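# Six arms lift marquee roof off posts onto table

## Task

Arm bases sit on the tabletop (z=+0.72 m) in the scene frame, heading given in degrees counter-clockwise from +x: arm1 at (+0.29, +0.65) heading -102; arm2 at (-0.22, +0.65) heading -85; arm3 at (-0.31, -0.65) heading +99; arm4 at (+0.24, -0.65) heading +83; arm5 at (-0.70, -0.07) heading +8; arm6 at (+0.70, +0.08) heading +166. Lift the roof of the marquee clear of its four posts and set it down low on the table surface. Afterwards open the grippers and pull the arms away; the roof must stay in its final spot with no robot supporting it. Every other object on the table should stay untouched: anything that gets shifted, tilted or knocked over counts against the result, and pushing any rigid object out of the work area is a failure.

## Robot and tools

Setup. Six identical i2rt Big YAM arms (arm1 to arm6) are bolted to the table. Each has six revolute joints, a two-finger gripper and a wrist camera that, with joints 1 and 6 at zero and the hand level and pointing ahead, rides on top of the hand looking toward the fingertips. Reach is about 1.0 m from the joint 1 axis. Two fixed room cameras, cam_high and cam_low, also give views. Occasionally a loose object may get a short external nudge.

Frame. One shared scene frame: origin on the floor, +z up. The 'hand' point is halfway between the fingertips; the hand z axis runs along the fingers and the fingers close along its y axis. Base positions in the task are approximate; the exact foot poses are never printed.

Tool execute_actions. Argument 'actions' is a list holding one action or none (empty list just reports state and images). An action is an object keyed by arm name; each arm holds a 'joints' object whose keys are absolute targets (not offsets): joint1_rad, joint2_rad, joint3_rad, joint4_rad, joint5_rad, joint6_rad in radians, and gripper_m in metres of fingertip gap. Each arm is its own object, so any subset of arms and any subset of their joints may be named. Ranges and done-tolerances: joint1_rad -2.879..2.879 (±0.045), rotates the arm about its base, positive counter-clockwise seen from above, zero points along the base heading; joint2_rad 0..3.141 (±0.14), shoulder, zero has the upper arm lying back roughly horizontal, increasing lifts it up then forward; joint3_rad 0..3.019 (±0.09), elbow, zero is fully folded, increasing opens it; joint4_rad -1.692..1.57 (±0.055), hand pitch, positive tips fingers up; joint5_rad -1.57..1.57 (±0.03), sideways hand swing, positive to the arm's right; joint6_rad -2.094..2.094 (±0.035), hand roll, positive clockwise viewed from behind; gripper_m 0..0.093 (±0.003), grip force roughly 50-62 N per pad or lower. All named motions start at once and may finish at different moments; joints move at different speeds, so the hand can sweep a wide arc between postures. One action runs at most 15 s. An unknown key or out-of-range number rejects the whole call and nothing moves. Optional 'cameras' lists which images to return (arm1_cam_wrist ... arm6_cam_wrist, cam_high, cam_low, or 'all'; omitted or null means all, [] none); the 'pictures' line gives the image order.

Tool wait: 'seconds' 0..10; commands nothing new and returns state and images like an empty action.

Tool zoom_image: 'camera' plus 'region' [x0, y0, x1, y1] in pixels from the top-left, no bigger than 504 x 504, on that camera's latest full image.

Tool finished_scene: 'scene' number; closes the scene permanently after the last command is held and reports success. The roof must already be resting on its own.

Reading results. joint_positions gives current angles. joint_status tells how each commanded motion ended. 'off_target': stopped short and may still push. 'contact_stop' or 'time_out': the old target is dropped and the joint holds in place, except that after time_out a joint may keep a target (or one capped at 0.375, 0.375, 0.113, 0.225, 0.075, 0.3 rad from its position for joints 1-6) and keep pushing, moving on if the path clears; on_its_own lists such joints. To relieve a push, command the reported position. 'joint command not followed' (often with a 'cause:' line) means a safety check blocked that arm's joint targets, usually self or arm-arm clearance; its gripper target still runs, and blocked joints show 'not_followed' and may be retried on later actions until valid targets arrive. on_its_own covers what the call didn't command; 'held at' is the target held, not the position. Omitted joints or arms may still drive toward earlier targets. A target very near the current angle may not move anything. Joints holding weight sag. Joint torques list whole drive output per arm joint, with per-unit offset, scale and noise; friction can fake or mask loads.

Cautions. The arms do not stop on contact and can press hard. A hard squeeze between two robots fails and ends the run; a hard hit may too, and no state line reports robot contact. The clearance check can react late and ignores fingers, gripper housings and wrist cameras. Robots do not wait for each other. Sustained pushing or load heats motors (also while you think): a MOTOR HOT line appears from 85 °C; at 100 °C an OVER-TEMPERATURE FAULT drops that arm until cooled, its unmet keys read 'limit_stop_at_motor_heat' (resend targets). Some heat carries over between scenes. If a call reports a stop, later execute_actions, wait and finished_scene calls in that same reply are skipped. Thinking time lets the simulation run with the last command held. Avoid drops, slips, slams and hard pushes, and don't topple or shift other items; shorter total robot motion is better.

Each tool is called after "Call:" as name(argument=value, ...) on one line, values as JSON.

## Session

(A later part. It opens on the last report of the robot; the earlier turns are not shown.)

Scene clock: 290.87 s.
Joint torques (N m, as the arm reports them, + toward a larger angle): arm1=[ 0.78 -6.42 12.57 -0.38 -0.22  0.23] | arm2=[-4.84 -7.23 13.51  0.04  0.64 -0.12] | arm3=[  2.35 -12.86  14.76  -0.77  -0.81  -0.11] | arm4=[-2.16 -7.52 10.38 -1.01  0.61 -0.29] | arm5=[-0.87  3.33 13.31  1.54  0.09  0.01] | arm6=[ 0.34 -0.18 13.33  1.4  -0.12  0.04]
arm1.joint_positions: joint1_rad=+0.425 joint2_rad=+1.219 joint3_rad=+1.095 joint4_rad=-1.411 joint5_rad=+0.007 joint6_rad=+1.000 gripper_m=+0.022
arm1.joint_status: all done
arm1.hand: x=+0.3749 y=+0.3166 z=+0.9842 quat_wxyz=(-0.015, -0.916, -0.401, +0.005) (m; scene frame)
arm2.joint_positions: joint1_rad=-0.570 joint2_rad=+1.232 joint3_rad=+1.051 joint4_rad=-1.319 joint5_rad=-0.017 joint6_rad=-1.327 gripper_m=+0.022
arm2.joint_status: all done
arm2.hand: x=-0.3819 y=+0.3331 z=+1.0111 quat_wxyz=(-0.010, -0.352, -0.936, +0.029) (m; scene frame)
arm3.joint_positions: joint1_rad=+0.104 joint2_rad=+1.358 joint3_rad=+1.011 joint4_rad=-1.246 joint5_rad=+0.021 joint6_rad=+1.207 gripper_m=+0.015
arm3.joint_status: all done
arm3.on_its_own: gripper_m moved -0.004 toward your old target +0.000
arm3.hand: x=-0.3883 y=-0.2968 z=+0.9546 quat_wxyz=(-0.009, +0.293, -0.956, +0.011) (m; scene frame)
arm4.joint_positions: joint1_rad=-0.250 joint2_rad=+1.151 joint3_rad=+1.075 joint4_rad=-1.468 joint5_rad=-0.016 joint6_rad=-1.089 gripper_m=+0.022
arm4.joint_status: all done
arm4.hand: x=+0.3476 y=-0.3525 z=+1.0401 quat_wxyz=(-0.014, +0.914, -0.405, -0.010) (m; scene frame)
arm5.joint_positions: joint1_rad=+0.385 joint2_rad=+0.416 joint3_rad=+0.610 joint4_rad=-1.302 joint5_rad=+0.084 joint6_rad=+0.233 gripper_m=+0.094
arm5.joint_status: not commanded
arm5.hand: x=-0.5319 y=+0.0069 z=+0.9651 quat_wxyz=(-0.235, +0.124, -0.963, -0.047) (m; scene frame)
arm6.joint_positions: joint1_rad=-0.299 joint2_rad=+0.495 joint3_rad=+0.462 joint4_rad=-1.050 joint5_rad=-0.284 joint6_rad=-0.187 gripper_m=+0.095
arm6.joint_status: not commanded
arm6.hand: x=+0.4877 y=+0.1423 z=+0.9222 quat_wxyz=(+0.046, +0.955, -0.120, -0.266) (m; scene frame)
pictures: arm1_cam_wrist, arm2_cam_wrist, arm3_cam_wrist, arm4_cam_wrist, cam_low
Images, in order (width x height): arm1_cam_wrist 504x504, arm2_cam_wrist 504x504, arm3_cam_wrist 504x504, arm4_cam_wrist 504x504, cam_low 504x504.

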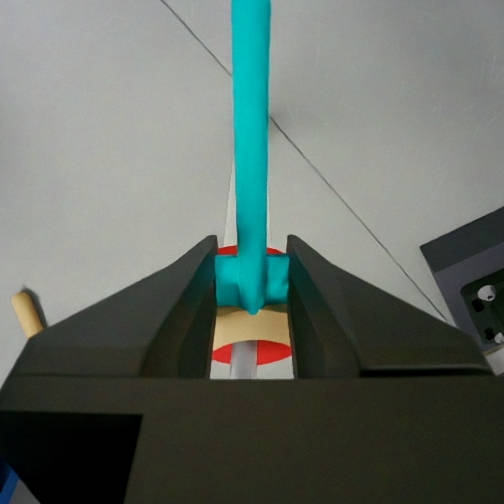

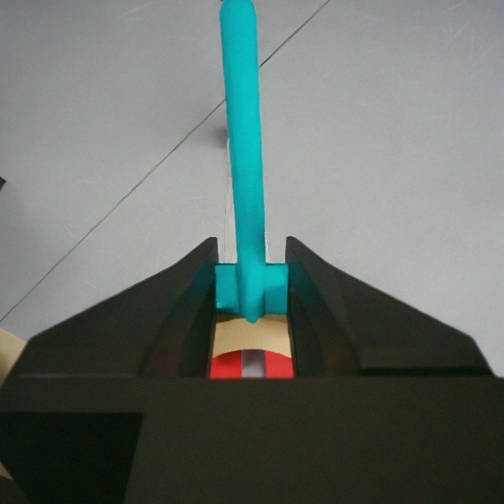

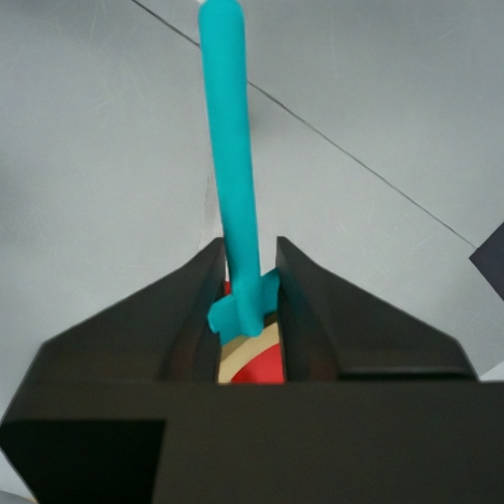

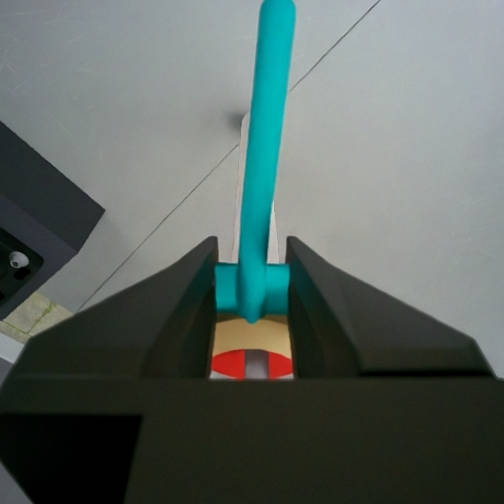

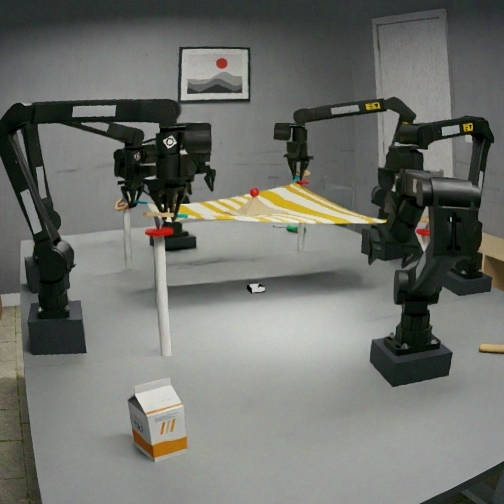

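Call:
execute_actions(actions=[{"arm1":{"joints":{"joint1_rad":0.45,"joint3_rad":1.26,"joint4_rad":-1.56}},"arm2":{"joints":{"joint1_rad":-0.63,"joint3_rad":1.225,"joint4_rad":-1.475}},"arm3":{"joints":{"joint1_rad":0.09,"joint4_rad":-1.2,"joint6_rad":1.16,"gripper_m":0.06}},"arm4":{"joints":{"joint1_rad":-0.30,"joint3_rad":1.232,"joint4_rad":-1.625}}}], cameras=["arm1_cam_wrist","arm2_cam_wrist","arm3_cam_wrist","arm4_cam_wrist","cam_low"])

Scene clock: 304.43 s.
Joint torques (N m, as the arm reports them, + toward a larger angle): arm1=[ 1.13 -7.86 12.18 -0.28 -0.21  0.22] | arm2=[-5.49 -7.24 13.08 -0.04  0.77 -0.13] | arm3=[ -1.16 -12.61  14.8    1.01  -0.08  -0.12] | arm4=[-3.11 -7.42 10.07 -1.08  0.7  -0.28] | arm5=[-0.96  3.31 13.35  1.48  0.1   0.02] | arm6=[ 0.39 -0.19 13.32  1.43 -0.12  0.04]
arm1.joint_positions: joint1_rad=+0.429 joint2_rad=+1.218 joint3_rad=+1.220 joint4_rad=-1.543 joint5_rad=+0.007 joint6_rad=+1.001 gripper_m=+0.022
arm1.joint_status: all done
arm1.hand: x=+0.3766 y=+0.3156 z=+1.0321 quat_wxyz=(-0.012, -0.915, -0.403, +0.005) (m; scene frame)
arm2.joint_positions: joint1_rad=-0.590 joint2_rad=+1.229 joint3_rad=+1.181 joint4_rad=-1.460 joint5_rad=-0.021 joint6_rad=-1.327 gripper_m=+0.022
arm2.joint_status: all done
arm2.hand: x=-0.3898 y=+0.3333 z=+1.0612 quat_wxyz=(-0.011, -0.361, -0.932, +0.025) (m; scene frame)
arm3.joint_positions: joint1_rad=+0.102 joint2_rad=+1.354 joint3_rad=+1.011 joint4_rad=-1.218 joint5_rad=+0.004 joint6_rad=+1.168 gripper_m=+0.060
arm3.joint_status: all done
arm3.hand: x=-0.3921 y=-0.2904 z=+0.9559 quat_wxyz=(-0.002, +0.310, -0.951, -0.006) (m; scene frame)
arm4.joint_positions: joint1_rad=-0.266 joint2_rad=+1.151 joint3_rad=+1.202 joint4_rad=-1.591 joint5_rad=-0.018 joint6_rad=-1.090 gripper_m=+0.022
arm4.joint_status: all done
arm4.hand: x=+0.3528 y=-0.3527 z=+1.0890 quat_wxyz=(-0.016, +0.911, -0.412, -0.011) (m; scene frame)
arm5.joint_positions: joint1_rad=+0.385 joint2_rad=+0.416 joint3_rad=+0.610 joint4_rad=-1.302 joint5_rad=+0.084 joint6_rad=+0.233 gripper_m=+0.094
arm5.joint_status: not commanded
arm5.hand: x=-0.5319 y=+0.0069 z=+0.9651 quat_wxyz=(-0.235, +0.124, -0.963, -0.047) (m; scene frame)
arm6.joint_positions: joint1_rad=-0.299 joint2_rad=+0.495 joint3_rad=+0.462 joint4_rad=-1.050 joint5_rad=-0.284 joint6_rad=-0.187 gripper_m=+0.095
arm6.joint_status: not commanded
arm6.hand: x=+0.4877 y=+0.1423 z=+0.9222 quat_wxyz=(+0.046, +0.955, -0.120, -0.266) (m; scene frame)
pictures: arm1_cam_wrist, arm2_cam_wrist, arm3_cam_wrist, arm4_cam_wrist, cam_low
Images, in order (width x height): arm1_cam_wrist 504x504, arm2_cam_wrist 504x504, arm3_cam_wrist 504x504, arm4_cam_wrist 504x504, cam_low 504x504.

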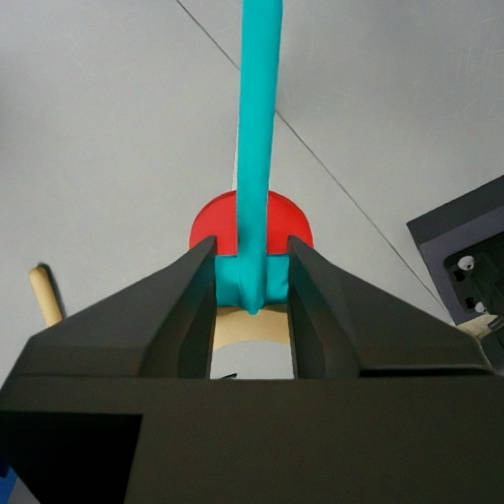

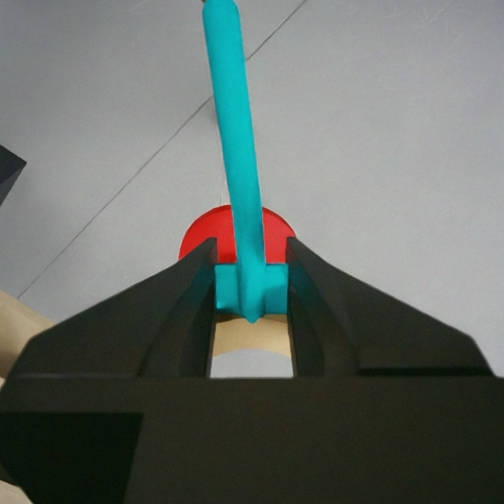

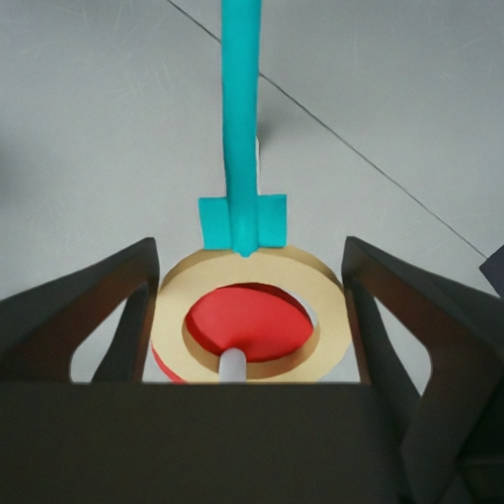

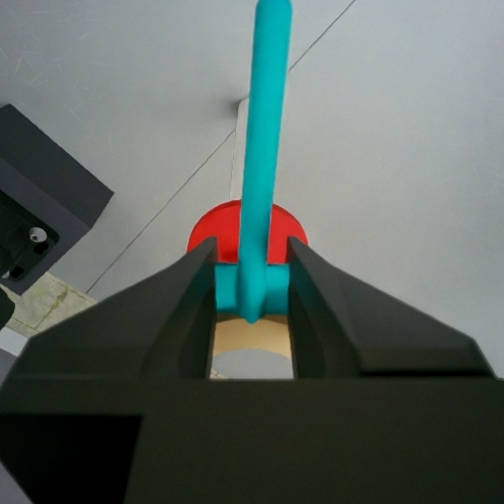

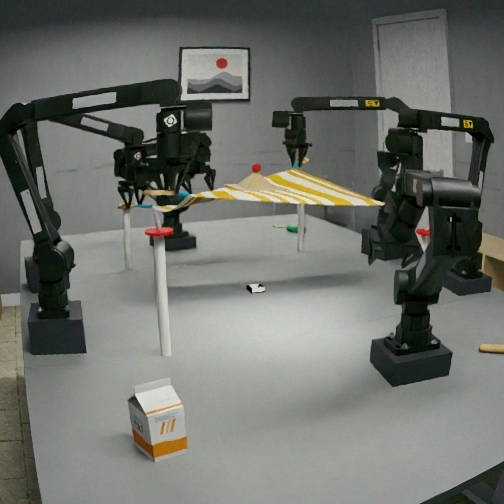

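Call:
execute_actions(actions=[{"arm3":{"joints":{"joint1_rad":0.06,"joint2_rad":1.382,"joint3_rad":1.03,"joint4_rad":-1.173,"joint6_rad":1.12}}}], cameras=["arm3_cam_wrist"])

Scene clock: 314.60 s.
Joint torques (N m, as the arm reports them, + toward a larger angle): arm1=[ 1.39 -7.51 12.25 -0.34 -0.22  0.24] | arm2=[-5.5  -6.92 13.11 -0.02  0.77 -0.12] | arm3=[ -0.61 -11.    11.16   1.1   -0.05  -0.06] | arm4=[-2.4  -6.96 10.19 -0.97  0.68 -0.28] | arm5=[-0.76  3.74 13.37  1.47  0.08  0.04] | arm6=[ 0.35 -0.23 13.32  1.41 -0.12  0.04]
arm1.joint_positions: joint1_rad=+0.429 joint2_rad=+1.218 joint3_rad=+1.220 joint4_rad=-1.543 joint5_rad=+0.007 joint6_rad=+1.001 gripper_m=+0.022
arm1.joint_status: not commanded
arm1.hand: x=+0.3766 y=+0.3156 z=+1.0321 quat_wxyz=(-0.012, -0.915, -0.403, +0.005) (m; scene frame)
arm2.joint_positions: joint1_rad=-0.590 joint2_rad=+1.229 joint3_rad=+1.181 joint4_rad=-1.460 joint5_rad=-0.021 joint6_rad=-1.327 gripper_m=+0.022
arm2.joint_status: not commanded
arm2.hand: x=-0.3898 y=+0.3333 z=+1.0612 quat_wxyz=(-0.011, -0.361, -0.932, +0.025) (m; scene frame)
arm3.joint_positions: joint1_rad=+0.067 joint2_rad=+1.373 joint3_rad=+1.011 joint4_rad=-1.190 joint5_rad=+0.003 joint6_rad=+1.128 gripper_m=+0.060
arm3.joint_status: all done
arm3.hand: x=-0.3808 y=-0.2811 z=+0.9493 quat_wxyz=(-0.002, +0.312, -0.950, -0.010) (m; scene frame)
arm4.joint_positions: joint1_rad=-0.266 joint2_rad=+1.151 joint3_rad=+1.202 joint4_rad=-1.591 joint5_rad=-0.018 joint6_rad=-1.090 gripper_m=+0.022
arm4.joint_status: not commanded
arm4.hand: x=+0.3528 y=-0.3527 z=+1.0890 quat_wxyz=(-0.016, +0.911, -0.412, -0.011) (m; scene frame)
arm5.joint_positions: joint1_rad=+0.385 joint2_rad=+0.416 joint3_rad=+0.610 joint4_rad=-1.302 joint5_rad=+0.084 joint6_rad=+0.233 gripper_m=+0.094
arm5.joint_status: not commanded
arm5.hand: x=-0.5319 y=+0.0069 z=+0.9651 quat_wxyz=(-0.235, +0.124, -0.963, -0.047) (m; scene frame)
arm6.joint_positions: joint1_rad=-0.299 joint2_rad=+0.495 joint3_rad=+0.462 joint4_rad=-1.050 joint5_rad=-0.284 joint6_rad=-0.187 gripper_m=+0.095
arm6.joint_status: not commanded
arm6.hand: x=+0.4877 y=+0.1423 z=+0.9222 quat_wxyz=(+0.046, +0.955, -0.120, -0.266) (m; scene frame)
pictures: arm3_cam_wrist
Images, in order (width x height): arm3_cam_wrist 504x504.

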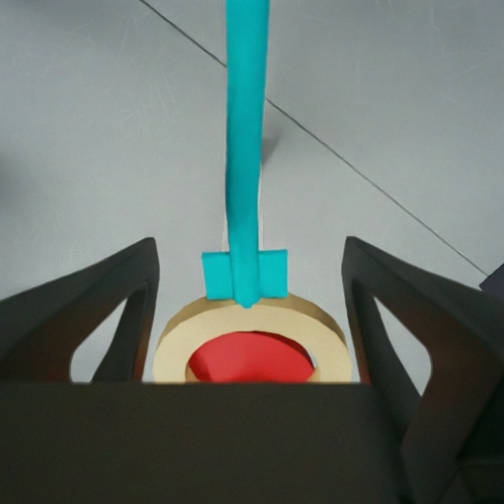

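Call:
execute_actions(actions=[{"arm3":{"joints":{"joint2_rad":1.394,"gripper_m":0.04}}}], cameras=[])

Call:
execute_actions(actions=[{"arm3":{"joints":{"gripper_m":0.0}}}], cameras=["arm3_cam_wrist"])

Scene clock: 324.90 s.
Joint torques (N m, as the arm reports them, + toward a larger angle): arm1=[ 1.36 -7.06 12.23 -0.38 -0.2   0.24] | arm2=[-5.35 -6.96 13.14 -0.05  0.78 -0.12] | arm3=[ -0.62 -10.24  10.91   1.05  -0.03  -0.1 ] | arm4=[-3.05 -7.41 10.15 -1.04  0.71 -0.28] | arm5=[-1.29  3.48 13.27  1.54  0.08  0.02] | arm6=[ 0.38 -0.21 13.32  1.42 -0.12  0.04]
arm1.joint_positions: joint1_rad=+0.429 joint2_rad=+1.218 joint3_rad=+1.220 joint4_rad=-1.543 joint5_rad=+0.007 joint6_rad=+1.001 gripper_m=+0.022
arm1.joint_status: not commanded
arm1.hand: x=+0.3766 y=+0.3156 z=+1.0321 quat_wxyz=(-0.012, -0.915, -0.403, +0.005) (m; scene frame)
arm2.joint_positions: joint1_rad=-0.590 joint2_rad=+1.229 joint3_rad=+1.181 joint4_rad=-1.460 joint5_rad=-0.021 joint6_rad=-1.327 gripper_m=+0.022
arm2.joint_status: not commanded
arm2.hand: x=-0.3898 y=+0.3333 z=+1.0612 quat_wxyz=(-0.011, -0.361, -0.932, +0.025) (m; scene frame)
arm3.joint_positions: joint1_rad=+0.067 joint2_rad=+1.382 joint3_rad=+1.011 joint4_rad=-1.190 joint5_rad=+0.003 joint6_rad=+1.128 gripper_m=+0.040
arm3.joint_status: all done
arm3.hand: x=-0.3808 y=-0.2811 z=+0.9461 quat_wxyz=(-0.001, +0.312, -0.950, -0.005) (m; scene frame)
arm4.joint_positions: joint1_rad=-0.266 joint2_rad=+1.151 joint3_rad=+1.202 joint4_rad=-1.591 joint5_rad=-0.018 joint6_rad=-1.090 gripper_m=+0.022
arm4.joint_status: not commanded
arm4.hand: x=+0.3528 y=-0.3527 z=+1.0890 quat_wxyz=(-0.016, +0.911, -0.412, -0.011) (m; scene frame)
arm5.joint_positions: joint1_rad=+0.385 joint2_rad=+0.416 joint3_rad=+0.610 joint4_rad=-1.302 joint5_rad=+0.084 joint6_rad=+0.233 gripper_m=+0.094
arm5.joint_status: not commanded
arm5.hand: x=-0.5319 y=+0.0069 z=+0.9651 quat_wxyz=(-0.235, +0.124, -0.963, -0.047) (m; scene frame)
arm6.joint_positions: joint1_rad=-0.299 joint2_rad=+0.495 joint3_rad=+0.462 joint4_rad=-1.050 joint5_rad=-0.284 joint6_rad=-0.187 gripper_m=+0.095
arm6.joint_status: not commanded
arm6.hand: x=+0.4877 y=+0.1423 z=+0.9222 quat_wxyz=(+0.046, +0.955, -0.120, -0.266) (m; scene frame)
pictures: none
No camera images: the call's "cameras" was empty. Leave "cameras" out to get every camera's image.

Scene clock: 325.47 s.
Joint torques (N m, as the arm reports them, + toward a larger angle): arm1=[ 1.38 -7.34 12.23 -0.33 -0.21  0.23] | arm2=[-5.53 -7.   13.13 -0.06  0.77 -0.12] | arm3=[ -0.54 -10.98  11.1    1.07  -0.04  -0.09] | arm4=[-2.72 -7.12 10.06 -1.09  0.69 -0.24] | arm5=[-0.84  3.47 13.33  1.6   0.09  0.03] | arm6=[ 0.33 -0.25 13.32  1.42 -0.12  0.04]
arm1.joint_positions: joint1_rad=+0.429 joint2_rad=+1.218 joint3_rad=+1.220 joint4_rad=-1.543 joint5_rad=+0.007 joint6_rad=+1.001 gripper_m=+0.022
arm1.joint_status: not commanded
arm1.hand: x=+0.3766 y=+0.3156 z=+1.0321 quat_wxyz=(-0.012, -0.915, -0.403, +0.005) (m; scene frame)
arm2.joint_positions: joint1_rad=-0.590 joint2_rad=+1.229 joint3_rad=+1.181 joint4_rad=-1.460 joint5_rad=-0.021 joint6_rad=-1.327 gripper_m=+0.022
arm2.joint_status: not commanded
arm2.hand: x=-0.3898 y=+0.3333 z=+1.0612 quat_wxyz=(-0.011, -0.361, -0.932, +0.025) (m; scene frame)
arm3.joint_positions: joint1_rad=+0.067 joint2_rad=+1.382 joint3_rad=+1.011 joint4_rad=-1.190 joint5_rad=+0.003 joint6_rad=+1.127 gripper_m=+0.021
arm3.joint_status: gripper_m off_target (ended at +0.021, target +0.000)
arm3.hand: x=-0.3808 y=-0.2809 z=+0.9461 quat_wxyz=(-0.001, +0.313, -0.950, -0.006) (m; scene frame)
arm4.joint_positions: joint1_rad=-0.266 joint2_rad=+1.151 joint3_rad=+1.202 joint4_rad=-1.591 joint5_rad=-0.018 joint6_rad=-1.090 gripper_m=+0.022
arm4.joint_status: not commanded
arm4.hand: x=+0.3528 y=-0.3527 z=+1.0890 quat_wxyz=(-0.016, +0.911, -0.412, -0.011) (m; scene frame)
arm5.joint_positions: joint1_rad=+0.385 joint2_rad=+0.416 joint3_rad=+0.610 joint4_rad=-1.302 joint5_rad=+0.084 joint6_rad=+0.233 gripper_m=+0.094
arm5.joint_status: not commanded
arm5.hand: x=-0.5319 y=+0.0069 z=+0.9651 quat_wxyz=(-0.235, +0.124, -0.963, -0.047) (m; scene frame)
arm6.joint_positions: joint1_rad=-0.299 joint2_rad=+0.495 joint3_rad=+0.462 joint4_rad=-1.050 joint5_rad=-0.284 joint6_rad=-0.187 gripper_m=+0.095
arm6.joint_status: not commanded
arm6.hand: x=+0.4877 y=+0.1423 z=+0.9222 quat_wxyz=(+0.046, +0.955, -0.120, -0.266) (m; scene frame)
pictures: arm3_cam_wrist
Images, in order (width x height): arm3_cam_wrist 504x504.

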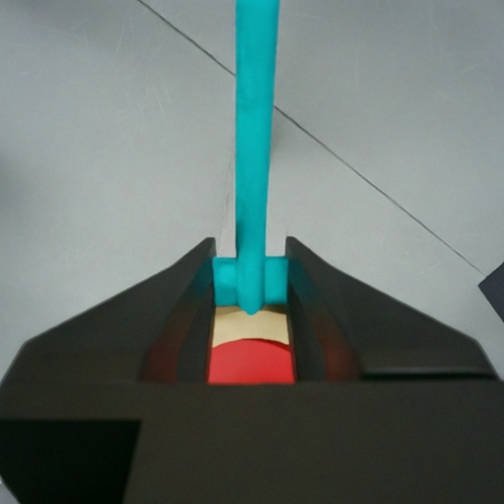

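Call:
execute_actions(actions=[{"arm3":{"joints":{"joint1_rad":0.125,"joint2_rad":1.32,"joint3_rad":1.11,"joint4_rad":-1.305,"joint6_rad":1.18}},"arm1":{"joints":{"joint1_rad":0.30,"joint6_rad":0.87}},"arm4":{"joints":{"joint1_rad":-0.14,"joint6_rad":-0.96}}}], cameras=["arm3_cam_wrist"])

Call:
execute_actions(actions=[{"arm3":{"joints":{"joint3_rad":1.26,"joint4_rad":-1.50}}}], cameras=["arm3_cam_wrist","cam_low","cam_high"])

Scene clock: 355.33 s.
Joint torques (N m, as the arm reports them, + toward a larger angle): arm1=[ 0.09 -7.21 12.31 -0.13 -0.15  0.01] | arm2=[-4.66 -7.01 13.13 -0.03  0.46 -0.12] | arm3=[  0.33 -10.8   14.42  -0.24  -0.04   0.11] | arm4=[-1.15 -7.46 10.07 -0.8   0.46  0.01] | arm5=[-0.65  3.74 13.25  1.61  0.11  0.03] | arm6=[ 0.33 -0.19 13.32  1.42 -0.12  0.04]
arm1.joint_positions: joint1_rad=+0.297 joint2_rad=+1.218 joint3_rad=+1.220 joint4_rad=-1.546 joint5_rad=+0.005 joint6_rad=+0.880 gripper_m=+0.022
arm1.joint_status: all done
arm1.hand: x=+0.3322 y=+0.3079 z=+1.0320 quat_wxyz=(-0.010, -0.918, -0.397, +0.005) (m; scene frame)
arm2.joint_positions: joint1_rad=-0.603 joint2_rad=+1.229 joint3_rad=+1.181 joint4_rad=-1.460 joint5_rad=-0.013 joint6_rad=-1.327 gripper_m=+0.022
arm2.joint_status: not commanded
arm2.hand: x=-0.3952 y=+0.3362 z=+1.0611 quat_wxyz=(-0.007, -0.367, -0.930, +0.025) (m; scene frame)
arm3.joint_positions: joint1_rad=+0.120 joint2_rad=+1.319 joint3_rad=+1.058 joint4_rad=-1.288 joint5_rad=+0.003 joint6_rad=+1.172 gripper_m=+0.021
arm3.joint_status: all done
arm3.hand: x=-0.3981 y=-0.2935 z=+0.9847 quat_wxyz=(-0.002, +0.317, -0.948, -0.011) (m; scene frame)
arm4.joint_positions: joint1_rad=-0.131 joint2_rad=+1.151 joint3_rad=+1.202 joint4_rad=-1.601 joint5_rad=-0.012 joint6_rad=-0.975 gripper_m=+0.022
arm4.joint_status: all done
arm4.hand: x=+0.3118 y=-0.3429 z=+1.0890 quat_wxyz=(-0.011, +0.915, -0.403, -0.009) (m; scene frame)
arm5.joint_positions: joint1_rad=+0.385 joint2_rad=+0.416 joint3_rad=+0.610 joint4_rad=-1.302 joint5_rad=+0.084 joint6_rad=+0.233 gripper_m=+0.094
arm5.joint_status: not commanded
arm5.hand: x=-0.5319 y=+0.0069 z=+0.9651 quat_wxyz=(-0.235, +0.124, -0.963, -0.047) (m; scene frame)
arm6.joint_positions: joint1_rad=-0.299 joint2_rad=+0.495 joint3_rad=+0.462 joint4_rad=-1.050 joint5_rad=-0.284 joint6_rad=-0.187 gripper_m=+0.095
arm6.joint_status: not commanded
arm6.hand: x=+0.4877 y=+0.1423 z=+0.9222 quat_wxyz=(+0.046, +0.955, -0.120, -0.266) (m; scene frame)
pictures: arm3_cam_wrist
Images, in order (width x height): arm3_cam_wrist 504x504.

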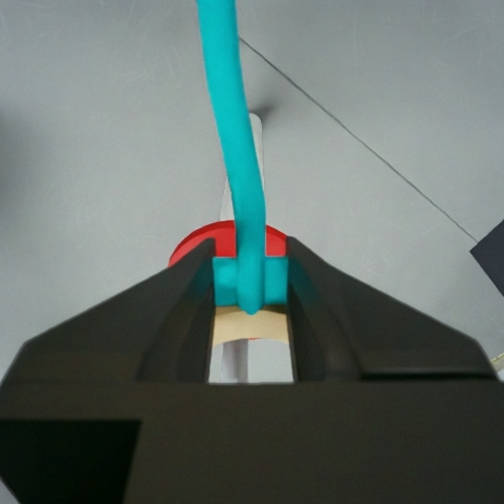

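Scene clock: 356.27 s.
Joint torques (N m, as the arm reports them, + toward a larger angle): arm1=[ 0.02 -7.36 12.22 -0.14 -0.15  0.  ] | arm2=[-4.51 -7.07 13.16 -0.06  0.45 -0.12] | arm3=[  0.58 -11.    14.14  -0.34  -0.04   0.09] | arm4=[-1.44 -7.36 10.04 -0.64  0.52  0.04] | arm5=[-1.13  3.66 13.28  1.61  0.11  0.04] | arm6=[ 0.36 -0.19 13.32  1.42 -0.12  0.04]
arm1.joint_positions: joint1_rad=+0.297 joint2_rad=+1.218 joint3_rad=+1.220 joint4_rad=-1.546 joint5_rad=+0.005 joint6_rad=+0.879 gripper_m=+0.022
arm1.joint_status: not commanded
arm1.hand: x=+0.3322 y=+0.3079 z=+1.0320 quat_wxyz=(-0.010, -0.917, -0.398, +0.005) (m; scene frame)
arm2.joint_positions: joint1_rad=-0.603 joint2_rad=+1.229 joint3_rad=+1.181 joint4_rad=-1.460 joint5_rad=-0.013 joint6_rad=-1.327 gripper_m=+0.022
arm2.joint_status: not commanded
arm2.hand: x=-0.3952 y=+0.3362 z=+1.0611 quat_wxyz=(-0.007, -0.367, -0.930, +0.025) (m; scene frame)
arm3.joint_positions: joint1_rad=+0.120 joint2_rad=+1.320 joint3_rad=+1.214 joint4_rad=-1.484 joint5_rad=+0.003 joint6_rad=+1.172 gripper_m=+0.021
arm3.joint_status: all done
arm3.hand: x=-0.3984 y=-0.2921 z=+1.0434 quat_wxyz=(+0.000, +0.316, -0.949, +0.009) (m; scene frame)
arm4.joint_positions: joint1_rad=-0.131 joint2_rad=+1.151 joint3_rad=+1.202 joint4_rad=-1.601 joint5_rad=-0.012 joint6_rad=-0.974 gripper_m=+0.022
arm4.joint_status: not commanded
arm4.hand: x=+0.3118 y=-0.3429 z=+1.0890 quat_wxyz=(-0.011, +0.915, -0.403, -0.009) (m; scene frame)
arm5.joint_positions: joint1_rad=+0.385 joint2_rad=+0.416 joint3_rad=+0.610 joint4_rad=-1.302 joint5_rad=+0.084 joint6_rad=+0.233 gripper_m=+0.094
arm5.joint_status: not commanded
arm5.hand: x=-0.5319 y=+0.0069 z=+0.9651 quat_wxyz=(-0.235, +0.124, -0.963, -0.047) (m; scene frame)
arm6.joint_positions: joint1_rad=-0.299 joint2_rad=+0.495 joint3_rad=+0.462 joint4_rad=-1.050 joint5_rad=-0.284 joint6_rad=-0.187 gripper_m=+0.095
arm6.joint_status: not commanded
arm6.hand: x=+0.4877 y=+0.1423 z=+0.9222 quat_wxyz=(+0.046, +0.955, -0.120, -0.266) (m; scene frame)
pictures: arm3_cam_wrist, cam_high, cam_low
Images, in order (width x height): arm3_cam_wrist 504x504, cam_high 504x504, cam_low 504x504.

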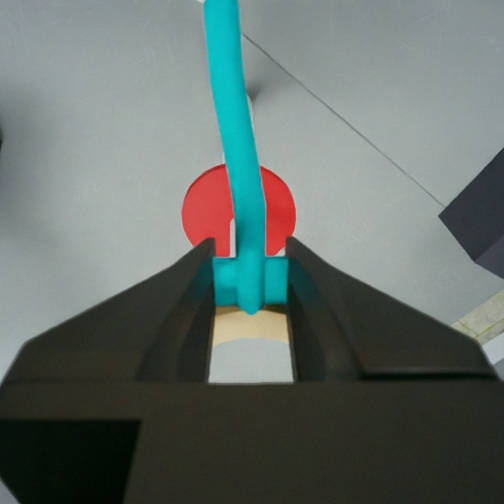

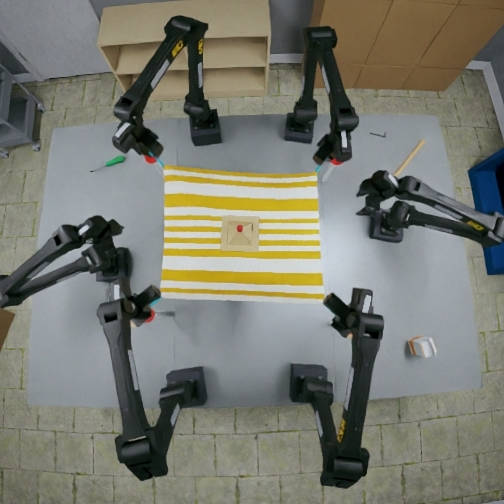

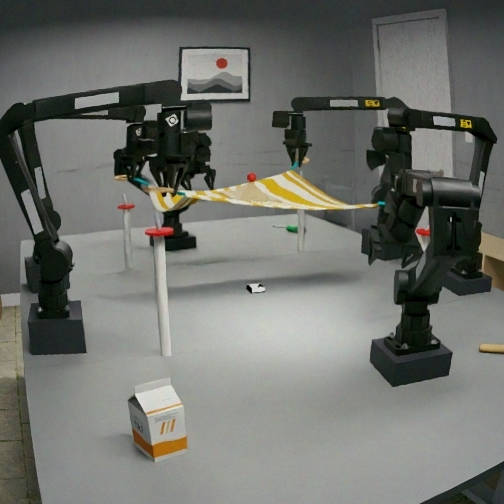

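Call:
execute_actions(actions=[{"arm1":{"joints":{"joint1_rad":0.196,"joint2_rad":1.53,"joint3_rad":1.61,"joint4_rad":-1.61,"joint6_rad":0.78}},"arm2":{"joints":{"joint1_rad":-0.317,"joint2_rad":1.50,"joint3_rad":1.50,"joint4_rad":-1.53,"joint6_rad":-1.04}},"arm3":{"joints":{"joint1_rad":-0.122,"joint2_rad":1.04,"joint3_rad":1.0,"joint4_rad":-1.53,"joint6_rad":0.93}},"arm4":{"joints":{"joint1_rad":0.008,"joint2_rad":0.905,"joint3_rad":1.04,"joint4_rad":-1.69,"joint6_rad":-0.835}}}], cameras=["cam_low","cam_high"])

Scene clock: 379.50 s.
Joint torques (N m, as the arm reports them, + toward a larger angle): arm1=[ -0.11 -12.9   13.5   -0.13  -0.08   0.02] | arm2=[ -3.63 -10.27  13.97   0.1    0.13   0.06] | arm3=[ 0.15 -5.26  9.36 -0.01  0.   -0.14] | arm4=[-0.68 -1.48  7.91 -0.32  0.24  0.05] | arm5=[-0.86  3.45 13.36  1.62  0.11  0.09] | arm6=[ 0.39 -0.24 13.32  1.42 -0.12  0.04]
arm1.joint_positions: joint1_rad=+0.195 joint2_rad=+1.550 joint3_rad=+1.555 joint4_rad=-1.601 joint5_rad=+0.003 joint6_rad=+0.790 gripper_m=+0.022
arm1.joint_status: all done
arm1.hand: x=+0.3006 y=+0.1911 z=+1.0334 quat_wxyz=(+0.015, -0.920, -0.392, -0.005) (m; scene frame)
arm2.joint_positions: joint1_rad=-0.301 joint2_rad=+1.508 joint3_rad=+1.444 joint4_rad=-1.521 joint5_rad=-0.005 joint6_rad=-1.049 gripper_m=+0.022
arm2.joint_status: all done
arm2.hand: x=-0.3141 y=+0.2136 z=+1.0573 quat_wxyz=(-0.006, -0.356, -0.934, -0.014) (m; scene frame)
arm3.joint_positions: joint1_rad=-0.124 joint2_rad=+1.032 joint3_rad=+1.010 joint4_rad=-1.519 joint5_rad=+0.002 joint6_rad=+0.938 gripper_m=+0.021
arm3.joint_status: all done
arm3.hand: x=-0.3094 y=-0.3751 z=+1.0514 quat_wxyz=(-0.005, +0.312, -0.950, -0.015) (m; scene frame)
arm4.joint_positions: joint1_rad=+0.007 joint2_rad=+0.898 joint3_rad=+1.041 joint4_rad=-1.674 joint5_rad=-0.005 joint6_rad=-0.850 gripper_m=+0.022
arm4.joint_status: all done
arm4.hand: x=+0.2615 y=-0.4250 z=+1.0887 quat_wxyz=(-0.019, +0.918, -0.397, -0.010) (m; scene frame)
arm5.joint_positions: joint1_rad=+0.385 joint2_rad=+0.416 joint3_rad=+0.610 joint4_rad=-1.302 joint5_rad=+0.084 joint6_rad=+0.233 gripper_m=+0.094
arm5.joint_status: not commanded
arm5.hand: x=-0.5319 y=+0.0069 z=+0.9651 quat_wxyz=(-0.235, +0.124, -0.963, -0.047) (m; scene frame)
arm6.joint_positions: joint1_rad=-0.299 joint2_rad=+0.495 joint3_rad=+0.462 joint4_rad=-1.050 joint5_rad=-0.284 joint6_rad=-0.187 gripper_m=+0.095
arm6.joint_status: not commanded
arm6.hand: x=+0.4877 y=+0.1423 z=+0.9222 quat_wxyz=(+0.046, +0.955, -0.120, -0.266) (m; scene frame)
pictures: cam_high, cam_low
Images, in order (width x height): cam_high 504x504, cam_low 504x504.

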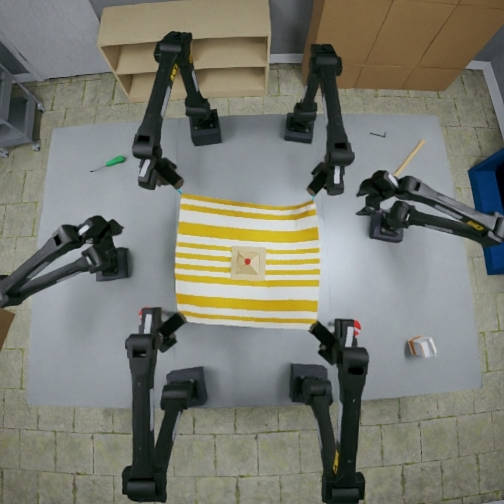

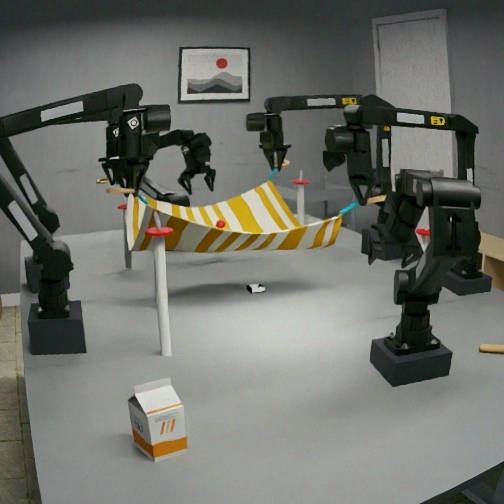

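Call:
execute_actions(actions=[{"arm1":{"joints":{"joint2_rad":1.56,"joint3_rad":1.31,"joint4_rad":-1.295}},"arm2":{"joints":{"joint2_rad":1.58,"joint3_rad":1.18,"joint4_rad":-1.16}},"arm3":{"joints":{"joint2_rad":1.12,"joint3_rad":0.725,"joint4_rad":-1.165}},"arm4":{"joints":{"joint2_rad":0.96,"joint3_rad":0.64,"joint4_rad":-1.24}}}], cameras=["cam_low"])

Call:
execute_actions(actions=[{"arm1":{"joints":{"joint2_rad":1.65,"joint3_rad":1.16,"joint4_rad":-1.057}},"arm2":{"joints":{"joint2_rad":1.70,"joint3_rad":1.06,"joint4_rad":-0.92}},"arm3":{"joints":{"joint2_rad":1.28,"joint3_rad":0.57,"joint4_rad":-0.85}},"arm4":{"joints":{"joint2_rad":1.115,"joint3_rad":0.462,"joint4_rad":-0.905}}}], cameras=["cam_low","cam_high"])

Scene clock: 398.93 s.
Joint torques (N m, as the arm reports them, + toward a larger angle): arm1=[ -0.3  -12.17   9.15   0.82  -0.07   0.02] | arm2=[ -3.68 -10.38   8.52   0.93   0.13   0.03] | arm3=[ 0.08 -7.43  9.06  1.   -0.01 -0.1 ] | arm4=[-0.42 -2.66  7.75  0.53  0.27  0.04] | arm5=[-1.    3.38 13.46  1.48  0.09  0.04] | arm6=[ 0.31 -0.22 13.33  1.41 -0.12  0.04]
arm1.joint_positions: joint1_rad=+0.195 joint2_rad=+1.573 joint3_rad=+1.301 joint4_rad=-1.306 joint5_rad=+0.003 joint6_rad=+0.789 gripper_m=+0.022
arm1.joint_status: all done
arm1.hand: x=+0.3006 y=+0.1927 z=+0.9274 quat_wxyz=(+0.007, -0.920, -0.392, -0.001) (m; scene frame)
arm2.joint_positions: joint1_rad=-0.301 joint2_rad=+1.585 joint3_rad=+1.179 joint4_rad=-1.169 joint5_rad=-0.005 joint6_rad=-1.048 gripper_m=+0.022
arm2.joint_status: all done
arm2.hand: x=-0.3125 y=+0.2136 z=+0.9263 quat_wxyz=(-0.007, -0.357, -0.934, -0.010) (m; scene frame)
arm3.joint_positions: joint1_rad=-0.124 joint2_rad=+1.130 joint3_rad=+0.728 joint4_rad=-1.181 joint5_rad=+0.002 joint6_rad=+0.937 gripper_m=+0.021
arm3.joint_status: all done
arm3.hand: x=-0.3096 y=-0.3801 z=+0.9215 quat_wxyz=(+0.002, +0.312, -0.950, +0.006) (m; scene frame)
arm4.joint_positions: joint1_rad=+0.007 joint2_rad=+0.960 joint3_rad=+0.637 joint4_rad=-1.254 joint5_rad=-0.005 joint6_rad=-0.849 gripper_m=+0.022
arm4.joint_status: all done
arm4.hand: x=+0.2607 y=-0.4304 z=+0.9234 quat_wxyz=(+0.002, +0.918, -0.397, -0.003) (m; scene frame)
arm5.joint_positions: joint1_rad=+0.385 joint2_rad=+0.416 joint3_rad=+0.610 joint4_rad=-1.302 joint5_rad=+0.084 joint6_rad=+0.233 gripper_m=+0.094
arm5.joint_status: not commanded
arm5.hand: x=-0.5319 y=+0.0069 z=+0.9651 quat_wxyz=(-0.235, +0.124, -0.963, -0.047) (m; scene frame)
arm6.joint_positions: joint1_rad=-0.299 joint2_rad=+0.495 joint3_rad=+0.462 joint4_rad=-1.050 joint5_rad=-0.284 joint6_rad=-0.187 gripper_m=+0.095
arm6.joint_status: not commanded
arm6.hand: x=+0.4877 y=+0.1423 z=+0.9222 quat_wxyz=(+0.046, +0.955, -0.120, -0.266) (m; scene frame)
pictures: cam_low
Images, in order (width x height): cam_low 504x504.

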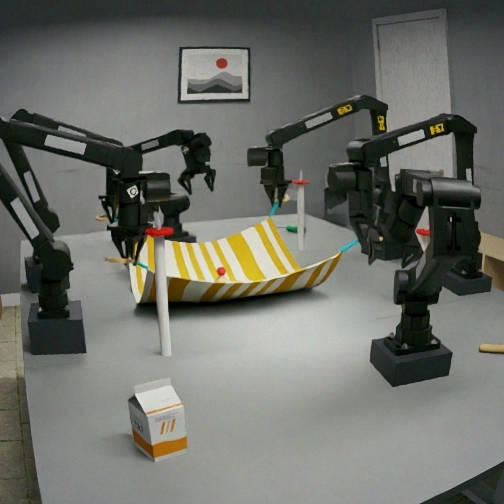

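Scene clock: 400.00 s.
Joint torques (N m, as the arm reports them, + toward a larger angle): arm1=[ -0.16 -13.1    8.56   0.79  -0.1    0.04] | arm2=[ -3.55 -10.77   7.46   1.     0.05   0.02] | arm3=[ 0.02 -8.79  8.09  1.05 -0.02 -0.1 ] | arm4=[-0.69 -4.26  7.08  0.62  0.21  0.01] | arm5=[-1.54  3.31 13.28  1.56  0.09  0.03] | arm6=[ 0.32 -0.2  13.33  1.41 -0.12  0.04]
arm1.joint_positions: joint1_rad=+0.195 joint2_rad=+1.672 joint3_rad=+1.147 joint4_rad=-1.069 joint5_rad=+0.003 joint6_rad=+0.789 gripper_m=+0.022
arm1.joint_status: all done
arm1.hand: x=+0.3005 y=+0.1972 z=+0.8300 quat_wxyz=(+0.014, -0.920, -0.392, -0.004) (m; scene frame)
arm2.joint_positions: joint1_rad=-0.302 joint2_rad=+1.708 joint3_rad=+1.058 joint4_rad=-0.931 joint5_rad=-0.003 joint6_rad=-1.048 gripper_m=+0.022
arm2.joint_status: all done
arm2.hand: x=-0.3114 y=+0.2168 z=+0.8342 quat_wxyz=(-0.006, -0.357, -0.934, -0.012) (m; scene frame)
arm3.joint_positions: joint1_rad=-0.124 joint2_rad=+1.292 joint3_rad=+0.566 joint4_rad=-0.867 joint5_rad=+0.002 joint6_rad=+0.937 gripper_m=+0.021
arm3.joint_status: all done
arm3.hand: x=-0.3097 y=-0.3871 z=+0.8288 quat_wxyz=(+0.003, +0.312, -0.950, +0.010) (m; scene frame)
arm4.joint_positions: joint1_rad=+0.007 joint2_rad=+1.123 joint3_rad=+0.451 joint4_rad=-0.921 joint5_rad=-0.003 joint6_rad=-0.849 gripper_m=+0.022
arm4.joint_status: all done
arm4.hand: x=+0.2600 y=-0.4386 z=+0.8285 quat_wxyz=(+0.010, +0.918, -0.397, +0.000) (m; scene frame)
arm5.joint_positions: joint1_rad=+0.385 joint2_rad=+0.416 joint3_rad=+0.610 joint4_rad=-1.302 joint5_rad=+0.084 joint6_rad=+0.233 gripper_m=+0.094
arm5.joint_status: not commanded
arm5.hand: x=-0.5319 y=+0.0069 z=+0.9651 quat_wxyz=(-0.235, +0.124, -0.963, -0.047) (m; scene frame)
arm6.joint_positions: joint1_rad=-0.299 joint2_rad=+0.495 joint3_rad=+0.462 joint4_rad=-1.050 joint5_rad=-0.284 joint6_rad=-0.187 gripper_m=+0.095
arm6.joint_status: not commanded
arm6.hand: x=+0.4877 y=+0.1423 z=+0.9222 quat_wxyz=(+0.046, +0.955, -0.120, -0.266) (m; scene frame)
pictures: cam_high, cam_low
Images, in order (width x height): cam_high 504x504, cam_low 504x504.

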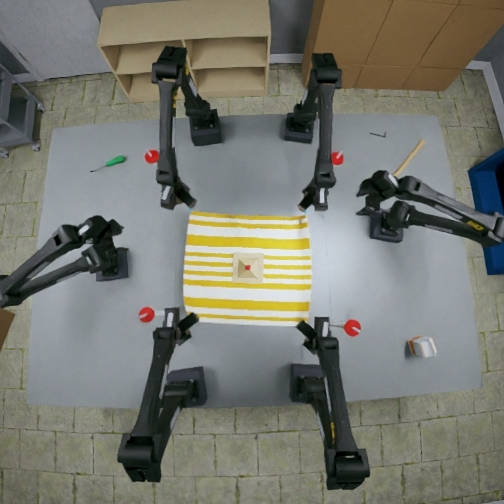

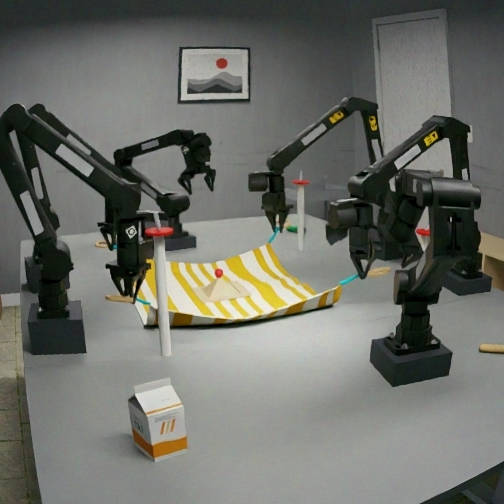

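Call:
execute_actions(actions=[{"arm1":{"joints":{"joint1_rad":0.26,"joint2_rad":1.795,"joint3_rad":1.065,"joint4_rad":-0.81}},"arm2":{"joints":{"joint1_rad":-0.38,"joint2_rad":1.88,"joint3_rad":0.996,"joint4_rad":-0.675}},"arm3":{"joints":{"joint1_rad":-0.07,"joint2_rad":1.56,"joint3_rad":0.48,"joint4_rad":-0.465}},"arm4":{"joints":{"joint2_rad":1.435,"joint3_rad":0.355,"joint4_rad":-0.455}}}], cameras=["cam_low"])

Scene clock: 408.87 s.
Joint torques (N m, as the arm reports them, + toward a larger angle): arm1=[ -0.19 -13.6    6.85   0.87  -0.05   0.04] | arm2=[ -2.44 -11.57   5.6    1.08   0.     0.02] | arm3=[ 0.38 -9.85  4.82  1.1   0.   -0.1 ] | arm4=[-0.69 -4.38  4.29  0.76  0.2   0.02] | arm5=[-1.17  3.3  13.25  1.61  0.12  0.04] | arm6=[ 0.34 -0.2  13.33  1.41 -0.12  0.04]
arm1.joint_positions: joint1_rad=+0.260 joint2_rad=+1.819 joint3_rad=+1.056 joint4_rad=-0.823 joint5_rad=+0.002 joint6_rad=+0.789 gripper_m=+0.022
arm1.joint_status: all done
arm1.hand: x=+0.3301 y=+0.1991 z=+0.7381 quat_wxyz=(+0.010, -0.906, -0.422, -0.003) (m; scene frame)
arm2.joint_positions: joint1_rad=-0.381 joint2_rad=+1.885 joint3_rad=+0.996 joint4_rad=-0.687 joint5_rad=-0.002 joint6_rad=-1.048 gripper_m=+0.022
arm2.joint_status: all done
arm2.hand: x=-0.3441 y=+0.2259 z=+0.7417 quat_wxyz=(-0.005, -0.394, -0.919, -0.010) (m; scene frame)
arm3.joint_positions: joint1_rad=-0.077 joint2_rad=+1.565 joint3_rad=+0.484 joint4_rad=-0.482 joint5_rad=+0.002 joint6_rad=+0.937 gripper_m=+0.021
arm3.joint_status: all done
arm3.hand: x=-0.3224 y=-0.3815 z=+0.7415 quat_wxyz=(-0.001, +0.335, -0.942, -0.004) (m; scene frame)
arm4.joint_positions: joint1_rad=+0.007 joint2_rad=+1.431 joint3_rad=+0.350 joint4_rad=-0.473 joint5_rad=-0.003 joint6_rad=-0.849 gripper_m=+0.022
arm4.joint_status: all done
arm4.hand: x=+0.2605 y=-0.4307 z=+0.7429 quat_wxyz=(-0.009, +0.918, -0.397, -0.006) (m; scene frame)
arm5.joint_positions: joint1_rad=+0.385 joint2_rad=+0.416 joint3_rad=+0.610 joint4_rad=-1.302 joint5_rad=+0.084 joint6_rad=+0.233 gripper_m=+0.094
arm5.joint_status: not commanded
arm5.hand: x=-0.5319 y=+0.0069 z=+0.9651 quat_wxyz=(-0.235, +0.124, -0.963, -0.047) (m; scene frame)
arm6.joint_positions: joint1_rad=-0.299 joint2_rad=+0.495 joint3_rad=+0.462 joint4_rad=-1.050 joint5_rad=-0.284 joint6_rad=-0.187 gripper_m=+0.095
arm6.joint_status: not commanded
arm6.hand: x=+0.4877 y=+0.1423 z=+0.9222 quat_wxyz=(+0.046, +0.955, -0.120, -0.266) (m; scene frame)
pictures: cam_low
Images, in order (width x height): cam_low 504x504.

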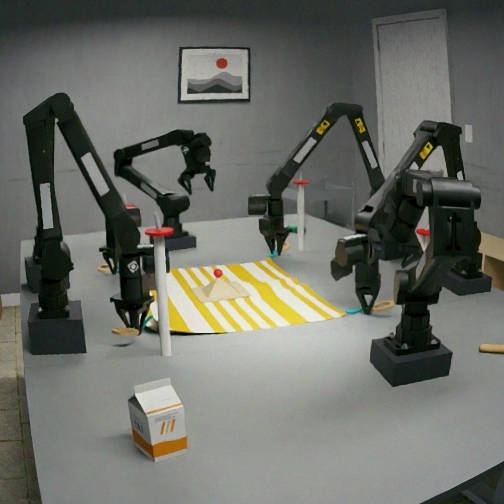

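Call:
execute_actions(actions=[{"arm1":{"joints":{"joint2_rad":1.825,"joint4_rad":-0.785}},"arm2":{"joints":{"joint2_rad":1.915,"joint4_rad":-0.645}},"arm3":{"joints":{"joint2_rad":1.62,"joint4_rad":-0.415}},"arm4":{"joints":{"joint2_rad":1.51,"joint4_rad":-0.39}}}], cameras=[])

Call:
execute_actions(actions=[{"arm1":{"joints":{"gripper_m":0.05}},"arm2":{"joints":{"gripper_m":0.05}},"arm3":{"joints":{"gripper_m":0.05}},"arm4":{"joints":{"gripper_m":0.05}}}], cameras=[])

Call:
execute_actions(actions=[{"arm1":{"joints":{"joint1_rad":0.2,"joint2_rad":1.56,"joint3_rad":1.35,"joint4_rad":-1.295}},"arm2":{"joints":{"joint1_rad":-0.3,"joint2_rad":1.58,"joint3_rad":1.22,"joint4_rad":-1.16}},"arm3":{"joints":{"joint2_rad":1.12,"joint3_rad":0.76,"joint4_rad":-1.165}},"arm4":{"joints":{"joint2_rad":0.96,"joint3_rad":0.67,"joint4_rad":-1.24}}}], cameras=["cam_low","cam_high"])

Scene clock: 418.47 s.
Joint torques (N m, as the arm reports them, + toward a larger angle): arm1=[ -0.31 -11.71   6.98   1.01  -0.05   0.03] | arm2=[-2.4  -9.52  5.75  1.14  0.    0.03] | arm3=[ 0.57 -9.54  4.41  1.09 -0.01 -0.1 ] | arm4=[-0.44 -4.46  3.8   0.82  0.19  0.04] | arm5=[-1.26  3.98 13.32  1.57  0.12  0.02] | arm6=[ 0.33 -0.18 13.33  1.42 -0.12  0.03]
arm1.joint_positions: joint1_rad=+0.260 joint2_rad=+1.819 joint3_rad=+1.056 joint4_rad=-0.799 joint5_rad=+0.002 joint6_rad=+0.789 gripper_m=+0.022
arm1.joint_status: all done
arm1.hand: x=+0.3307 y=+0.1931 z=+0.7380 quat_wxyz=(-0.001, -0.906, -0.422, +0.001) (m; scene frame)
arm2.joint_positions: joint1_rad=-0.381 joint2_rad=+1.886 joint3_rad=+0.996 joint4_rad=-0.658 joint5_rad=-0.002 joint6_rad=-1.048 gripper_m=+0.022
arm2.joint_status: all done
arm2.hand: x=-0.3460 y=+0.2194 z=+0.7410 quat_wxyz=(-0.007, -0.394, -0.919, +0.004) (m; scene frame)
arm3.joint_positions: joint1_rad=-0.077 joint2_rad=+1.615 joint3_rad=+0.484 joint4_rad=-0.433 joint5_rad=+0.002 joint6_rad=+0.937 gripper_m=+0.021
arm3.joint_status: all done
arm3.hand: x=-0.3224 y=-0.3798 z=+0.7292 quat_wxyz=(-0.001, +0.335, -0.942, -0.003) (m; scene frame)
arm4.joint_positions: joint1_rad=+0.007 joint2_rad=+1.498 joint3_rad=+0.351 joint4_rad=-0.410 joint5_rad=-0.003 joint6_rad=-0.849 gripper_m=+0.022
arm4.joint_status: all done
arm4.hand: x=+0.2608 y=-0.4281 z=+0.7301 quat_wxyz=(-0.008, +0.918, -0.397, -0.005) (m; scene frame)
arm5.joint_positions: joint1_rad=+0.385 joint2_rad=+0.416 joint3_rad=+0.610 joint4_rad=-1.302 joint5_rad=+0.084 joint6_rad=+0.233 gripper_m=+0.094
arm5.joint_status: not commanded
arm5.hand: x=-0.5319 y=+0.0069 z=+0.9651 quat_wxyz=(-0.235, +0.124, -0.963, -0.047) (m; scene frame)
arm6.joint_positions: joint1_rad=-0.299 joint2_rad=+0.495 joint3_rad=+0.462 joint4_rad=-1.050 joint5_rad=-0.284 joint6_rad=-0.187 gripper_m=+0.095
arm6.joint_status: not commanded
arm6.hand: x=+0.4877 y=+0.1423 z=+0.9222 quat_wxyz=(+0.046, +0.955, -0.120, -0.266) (m; scene frame)
pictures: none
No camera images: the call's "cameras" was empty. Leave "cameras" out to get every camera's image.

Scene clock: 419.07 s.
Joint torques (N m, as the arm reports them, + toward a larger angle): arm1=[ -0.32 -11.77   7.01   0.94  -0.05   0.02] | arm2=[-2.49 -9.44  5.72  1.19  0.    0.03] | arm3=[ 0.34 -9.36  4.42  1.09  0.01 -0.1 ] | arm4=[-0.51 -4.61  3.67  0.65  0.14  0.02] | arm5=[-1.41  3.8  13.18  1.57  0.15  0.01] | arm6=[ 0.32 -0.23 13.33  1.42 -0.12  0.04]
arm1.joint_positions: joint1_rad=+0.260 joint2_rad=+1.819 joint3_rad=+1.056 joint4_rad=-0.799 joint5_rad=+0.002 joint6_rad=+0.789 gripper_m=+0.050
arm1.joint_status: all done
arm1.hand: x=+0.3307 y=+0.1931 z=+0.7380 quat_wxyz=(-0.001, -0.906, -0.422, +0.001) (m; scene frame)
arm2.joint_positions: joint1_rad=-0.381 joint2_rad=+1.886 joint3_rad=+0.996 joint4_rad=-0.658 joint5_rad=-0.002 joint6_rad=-1.047 gripper_m=+0.050
arm2.joint_status: all done
arm2.hand: x=-0.3460 y=+0.2194 z=+0.7410 quat_wxyz=(-0.007, -0.394, -0.919, +0.004) (m; scene frame)
arm3.joint_positions: joint1_rad=-0.077 joint2_rad=+1.615 joint3_rad=+0.484 joint4_rad=-0.432 joint5_rad=+0.002 joint6_rad=+0.937 gripper_m=+0.050
arm3.joint_status: all done
arm3.hand: x=-0.3225 y=-0.3795 z=+0.7292 quat_wxyz=(-0.001, +0.335, -0.942, -0.004) (m; scene frame)
arm4.joint_positions: joint1_rad=+0.007 joint2_rad=+1.498 joint3_rad=+0.352 joint4_rad=-0.405 joint5_rad=-0.002 joint6_rad=-0.849 gripper_m=+0.050
arm4.joint_status: all done
arm4.hand: x=+0.2613 y=-0.4264 z=+0.7303 quat_wxyz=(-0.011, +0.918, -0.397, -0.005) (m; scene frame)
arm5.joint_positions: joint1_rad=+0.385 joint2_rad=+0.416 joint3_rad=+0.610 joint4_rad=-1.302 joint5_rad=+0.084 joint6_rad=+0.233 gripper_m=+0.094
arm5.joint_status: not commanded
arm5.hand: x=-0.5319 y=+0.0069 z=+0.9651 quat_wxyz=(-0.235, +0.124, -0.963, -0.047) (m; scene frame)
arm6.joint_positions: joint1_rad=-0.299 joint2_rad=+0.495 joint3_rad=+0.462 joint4_rad=-1.050 joint5_rad=-0.284 joint6_rad=-0.187 gripper_m=+0.095
arm6.joint_status: not commanded
arm6.hand: x=+0.4877 y=+0.1423 z=+0.9222 quat_wxyz=(+0.046, +0.955, -0.120, -0.266) (m; scene frame)
pictures: none
No camera images: the call's "cameras" was empty. Leave "cameras" out to get every camera's image.

Scene clock: 420.53 s.
Joint torques (N m, as the arm reports them, + toward a larger angle): arm1=[ -0.35 -12.31   9.73  -0.1   -0.06   0.03] | arm2=[-2.81 -8.69  9.85  0.18 -0.02  0.02] | arm3=[ 0.32 -5.84 10.75 -0.18 -0.01 -0.08] | arm4=[-0.41 -1.77  8.19 -0.33  0.19  0.  ] | arm5=[-1.01  3.9  13.38  1.54  0.13  0.07] | arm6=[ 0.36 -0.24 13.33  1.44 -0.12  0.04]
arm1.joint_positions: joint1_rad=+0.201 joint2_rad=+1.567 joint3_rad=+1.338 joint4_rad=-1.283 joint5_rad=+0.002 joint6_rad=+0.789 gripper_m=+0.050
arm1.joint_status: all done
arm1.hand: x=+0.3041 y=+0.1746 z=+0.9444 quat_wxyz=(-0.025, -0.918, -0.395, +0.011) (m; scene frame)
arm2.joint_positions: joint1_rad=-0.296 joint2_rad=+1.561 joint3_rad=+1.206 joint4_rad=-1.149 joint5_rad=-0.001 joint6_rad=-1.047 gripper_m=+0.050
arm2.joint_status: all done
arm2.hand: x=-0.3144 y=+0.1975 z=+0.9463 quat_wxyz=(-0.011, -0.355, -0.935, +0.026) (m; scene frame)
arm3.joint_positions: joint1_rad=-0.077 joint2_rad=+1.110 joint3_rad=+0.747 joint4_rad=-1.149 joint5_rad=+0.002 joint6_rad=+0.936 gripper_m=+0.050
arm3.joint_status: all done
arm3.hand: x=-0.3229 y=-0.3646 z=+0.9339 quat_wxyz=(-0.009, +0.335, -0.942, -0.029) (m; scene frame)
arm4.joint_positions: joint1_rad=+0.007 joint2_rad=+0.953 joint3_rad=+0.664 joint4_rad=-1.223 joint5_rad=-0.002 joint6_rad=-0.848 gripper_m=+0.050
arm4.joint_status: all done
arm4.hand: x=+0.2629 y=-0.4132 z=+0.9351 quat_wxyz=(-0.029, +0.917, -0.397, -0.011) (m; scene frame)
arm5.joint_positions: joint1_rad=+0.385 joint2_rad=+0.416 joint3_rad=+0.610 joint4_rad=-1.302 joint5_rad=+0.084 joint6_rad=+0.233 gripper_m=+0.094
arm5.joint_status: not commanded
arm5.hand: x=-0.5319 y=+0.0069 z=+0.9651 quat_wxyz=(-0.235, +0.124, -0.963, -0.047) (m; scene frame)
arm6.joint_positions: joint1_rad=-0.299 joint2_rad=+0.495 joint3_rad=+0.462 joint4_rad=-1.050 joint5_rad=-0.284 joint6_rad=-0.187 gripper_m=+0.095
arm6.joint_status: not commanded
arm6.hand: x=+0.4877 y=+0.1423 z=+0.9222 quat_wxyz=(+0.046, +0.955, -0.120, -0.266) (m; scene frame)
pictures: cam_high, cam_low
Images, in order (width x height): cam_high 504x504, cam_low 504x504.

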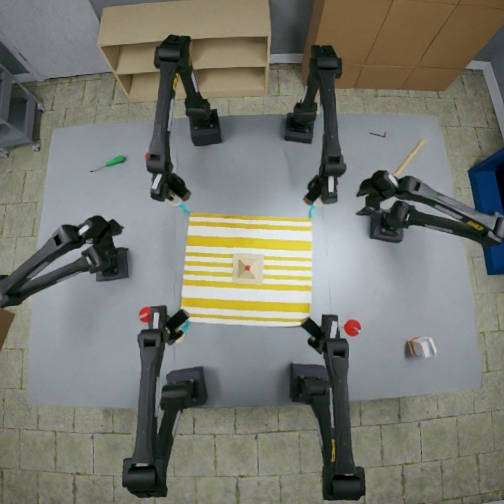

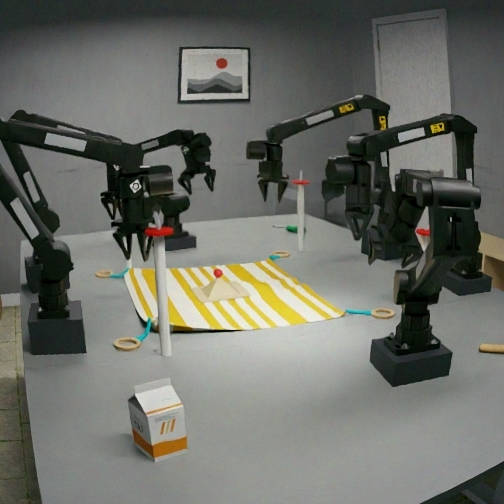

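Call:
finished_scene(scene=1)

The scene is finished: the task was done.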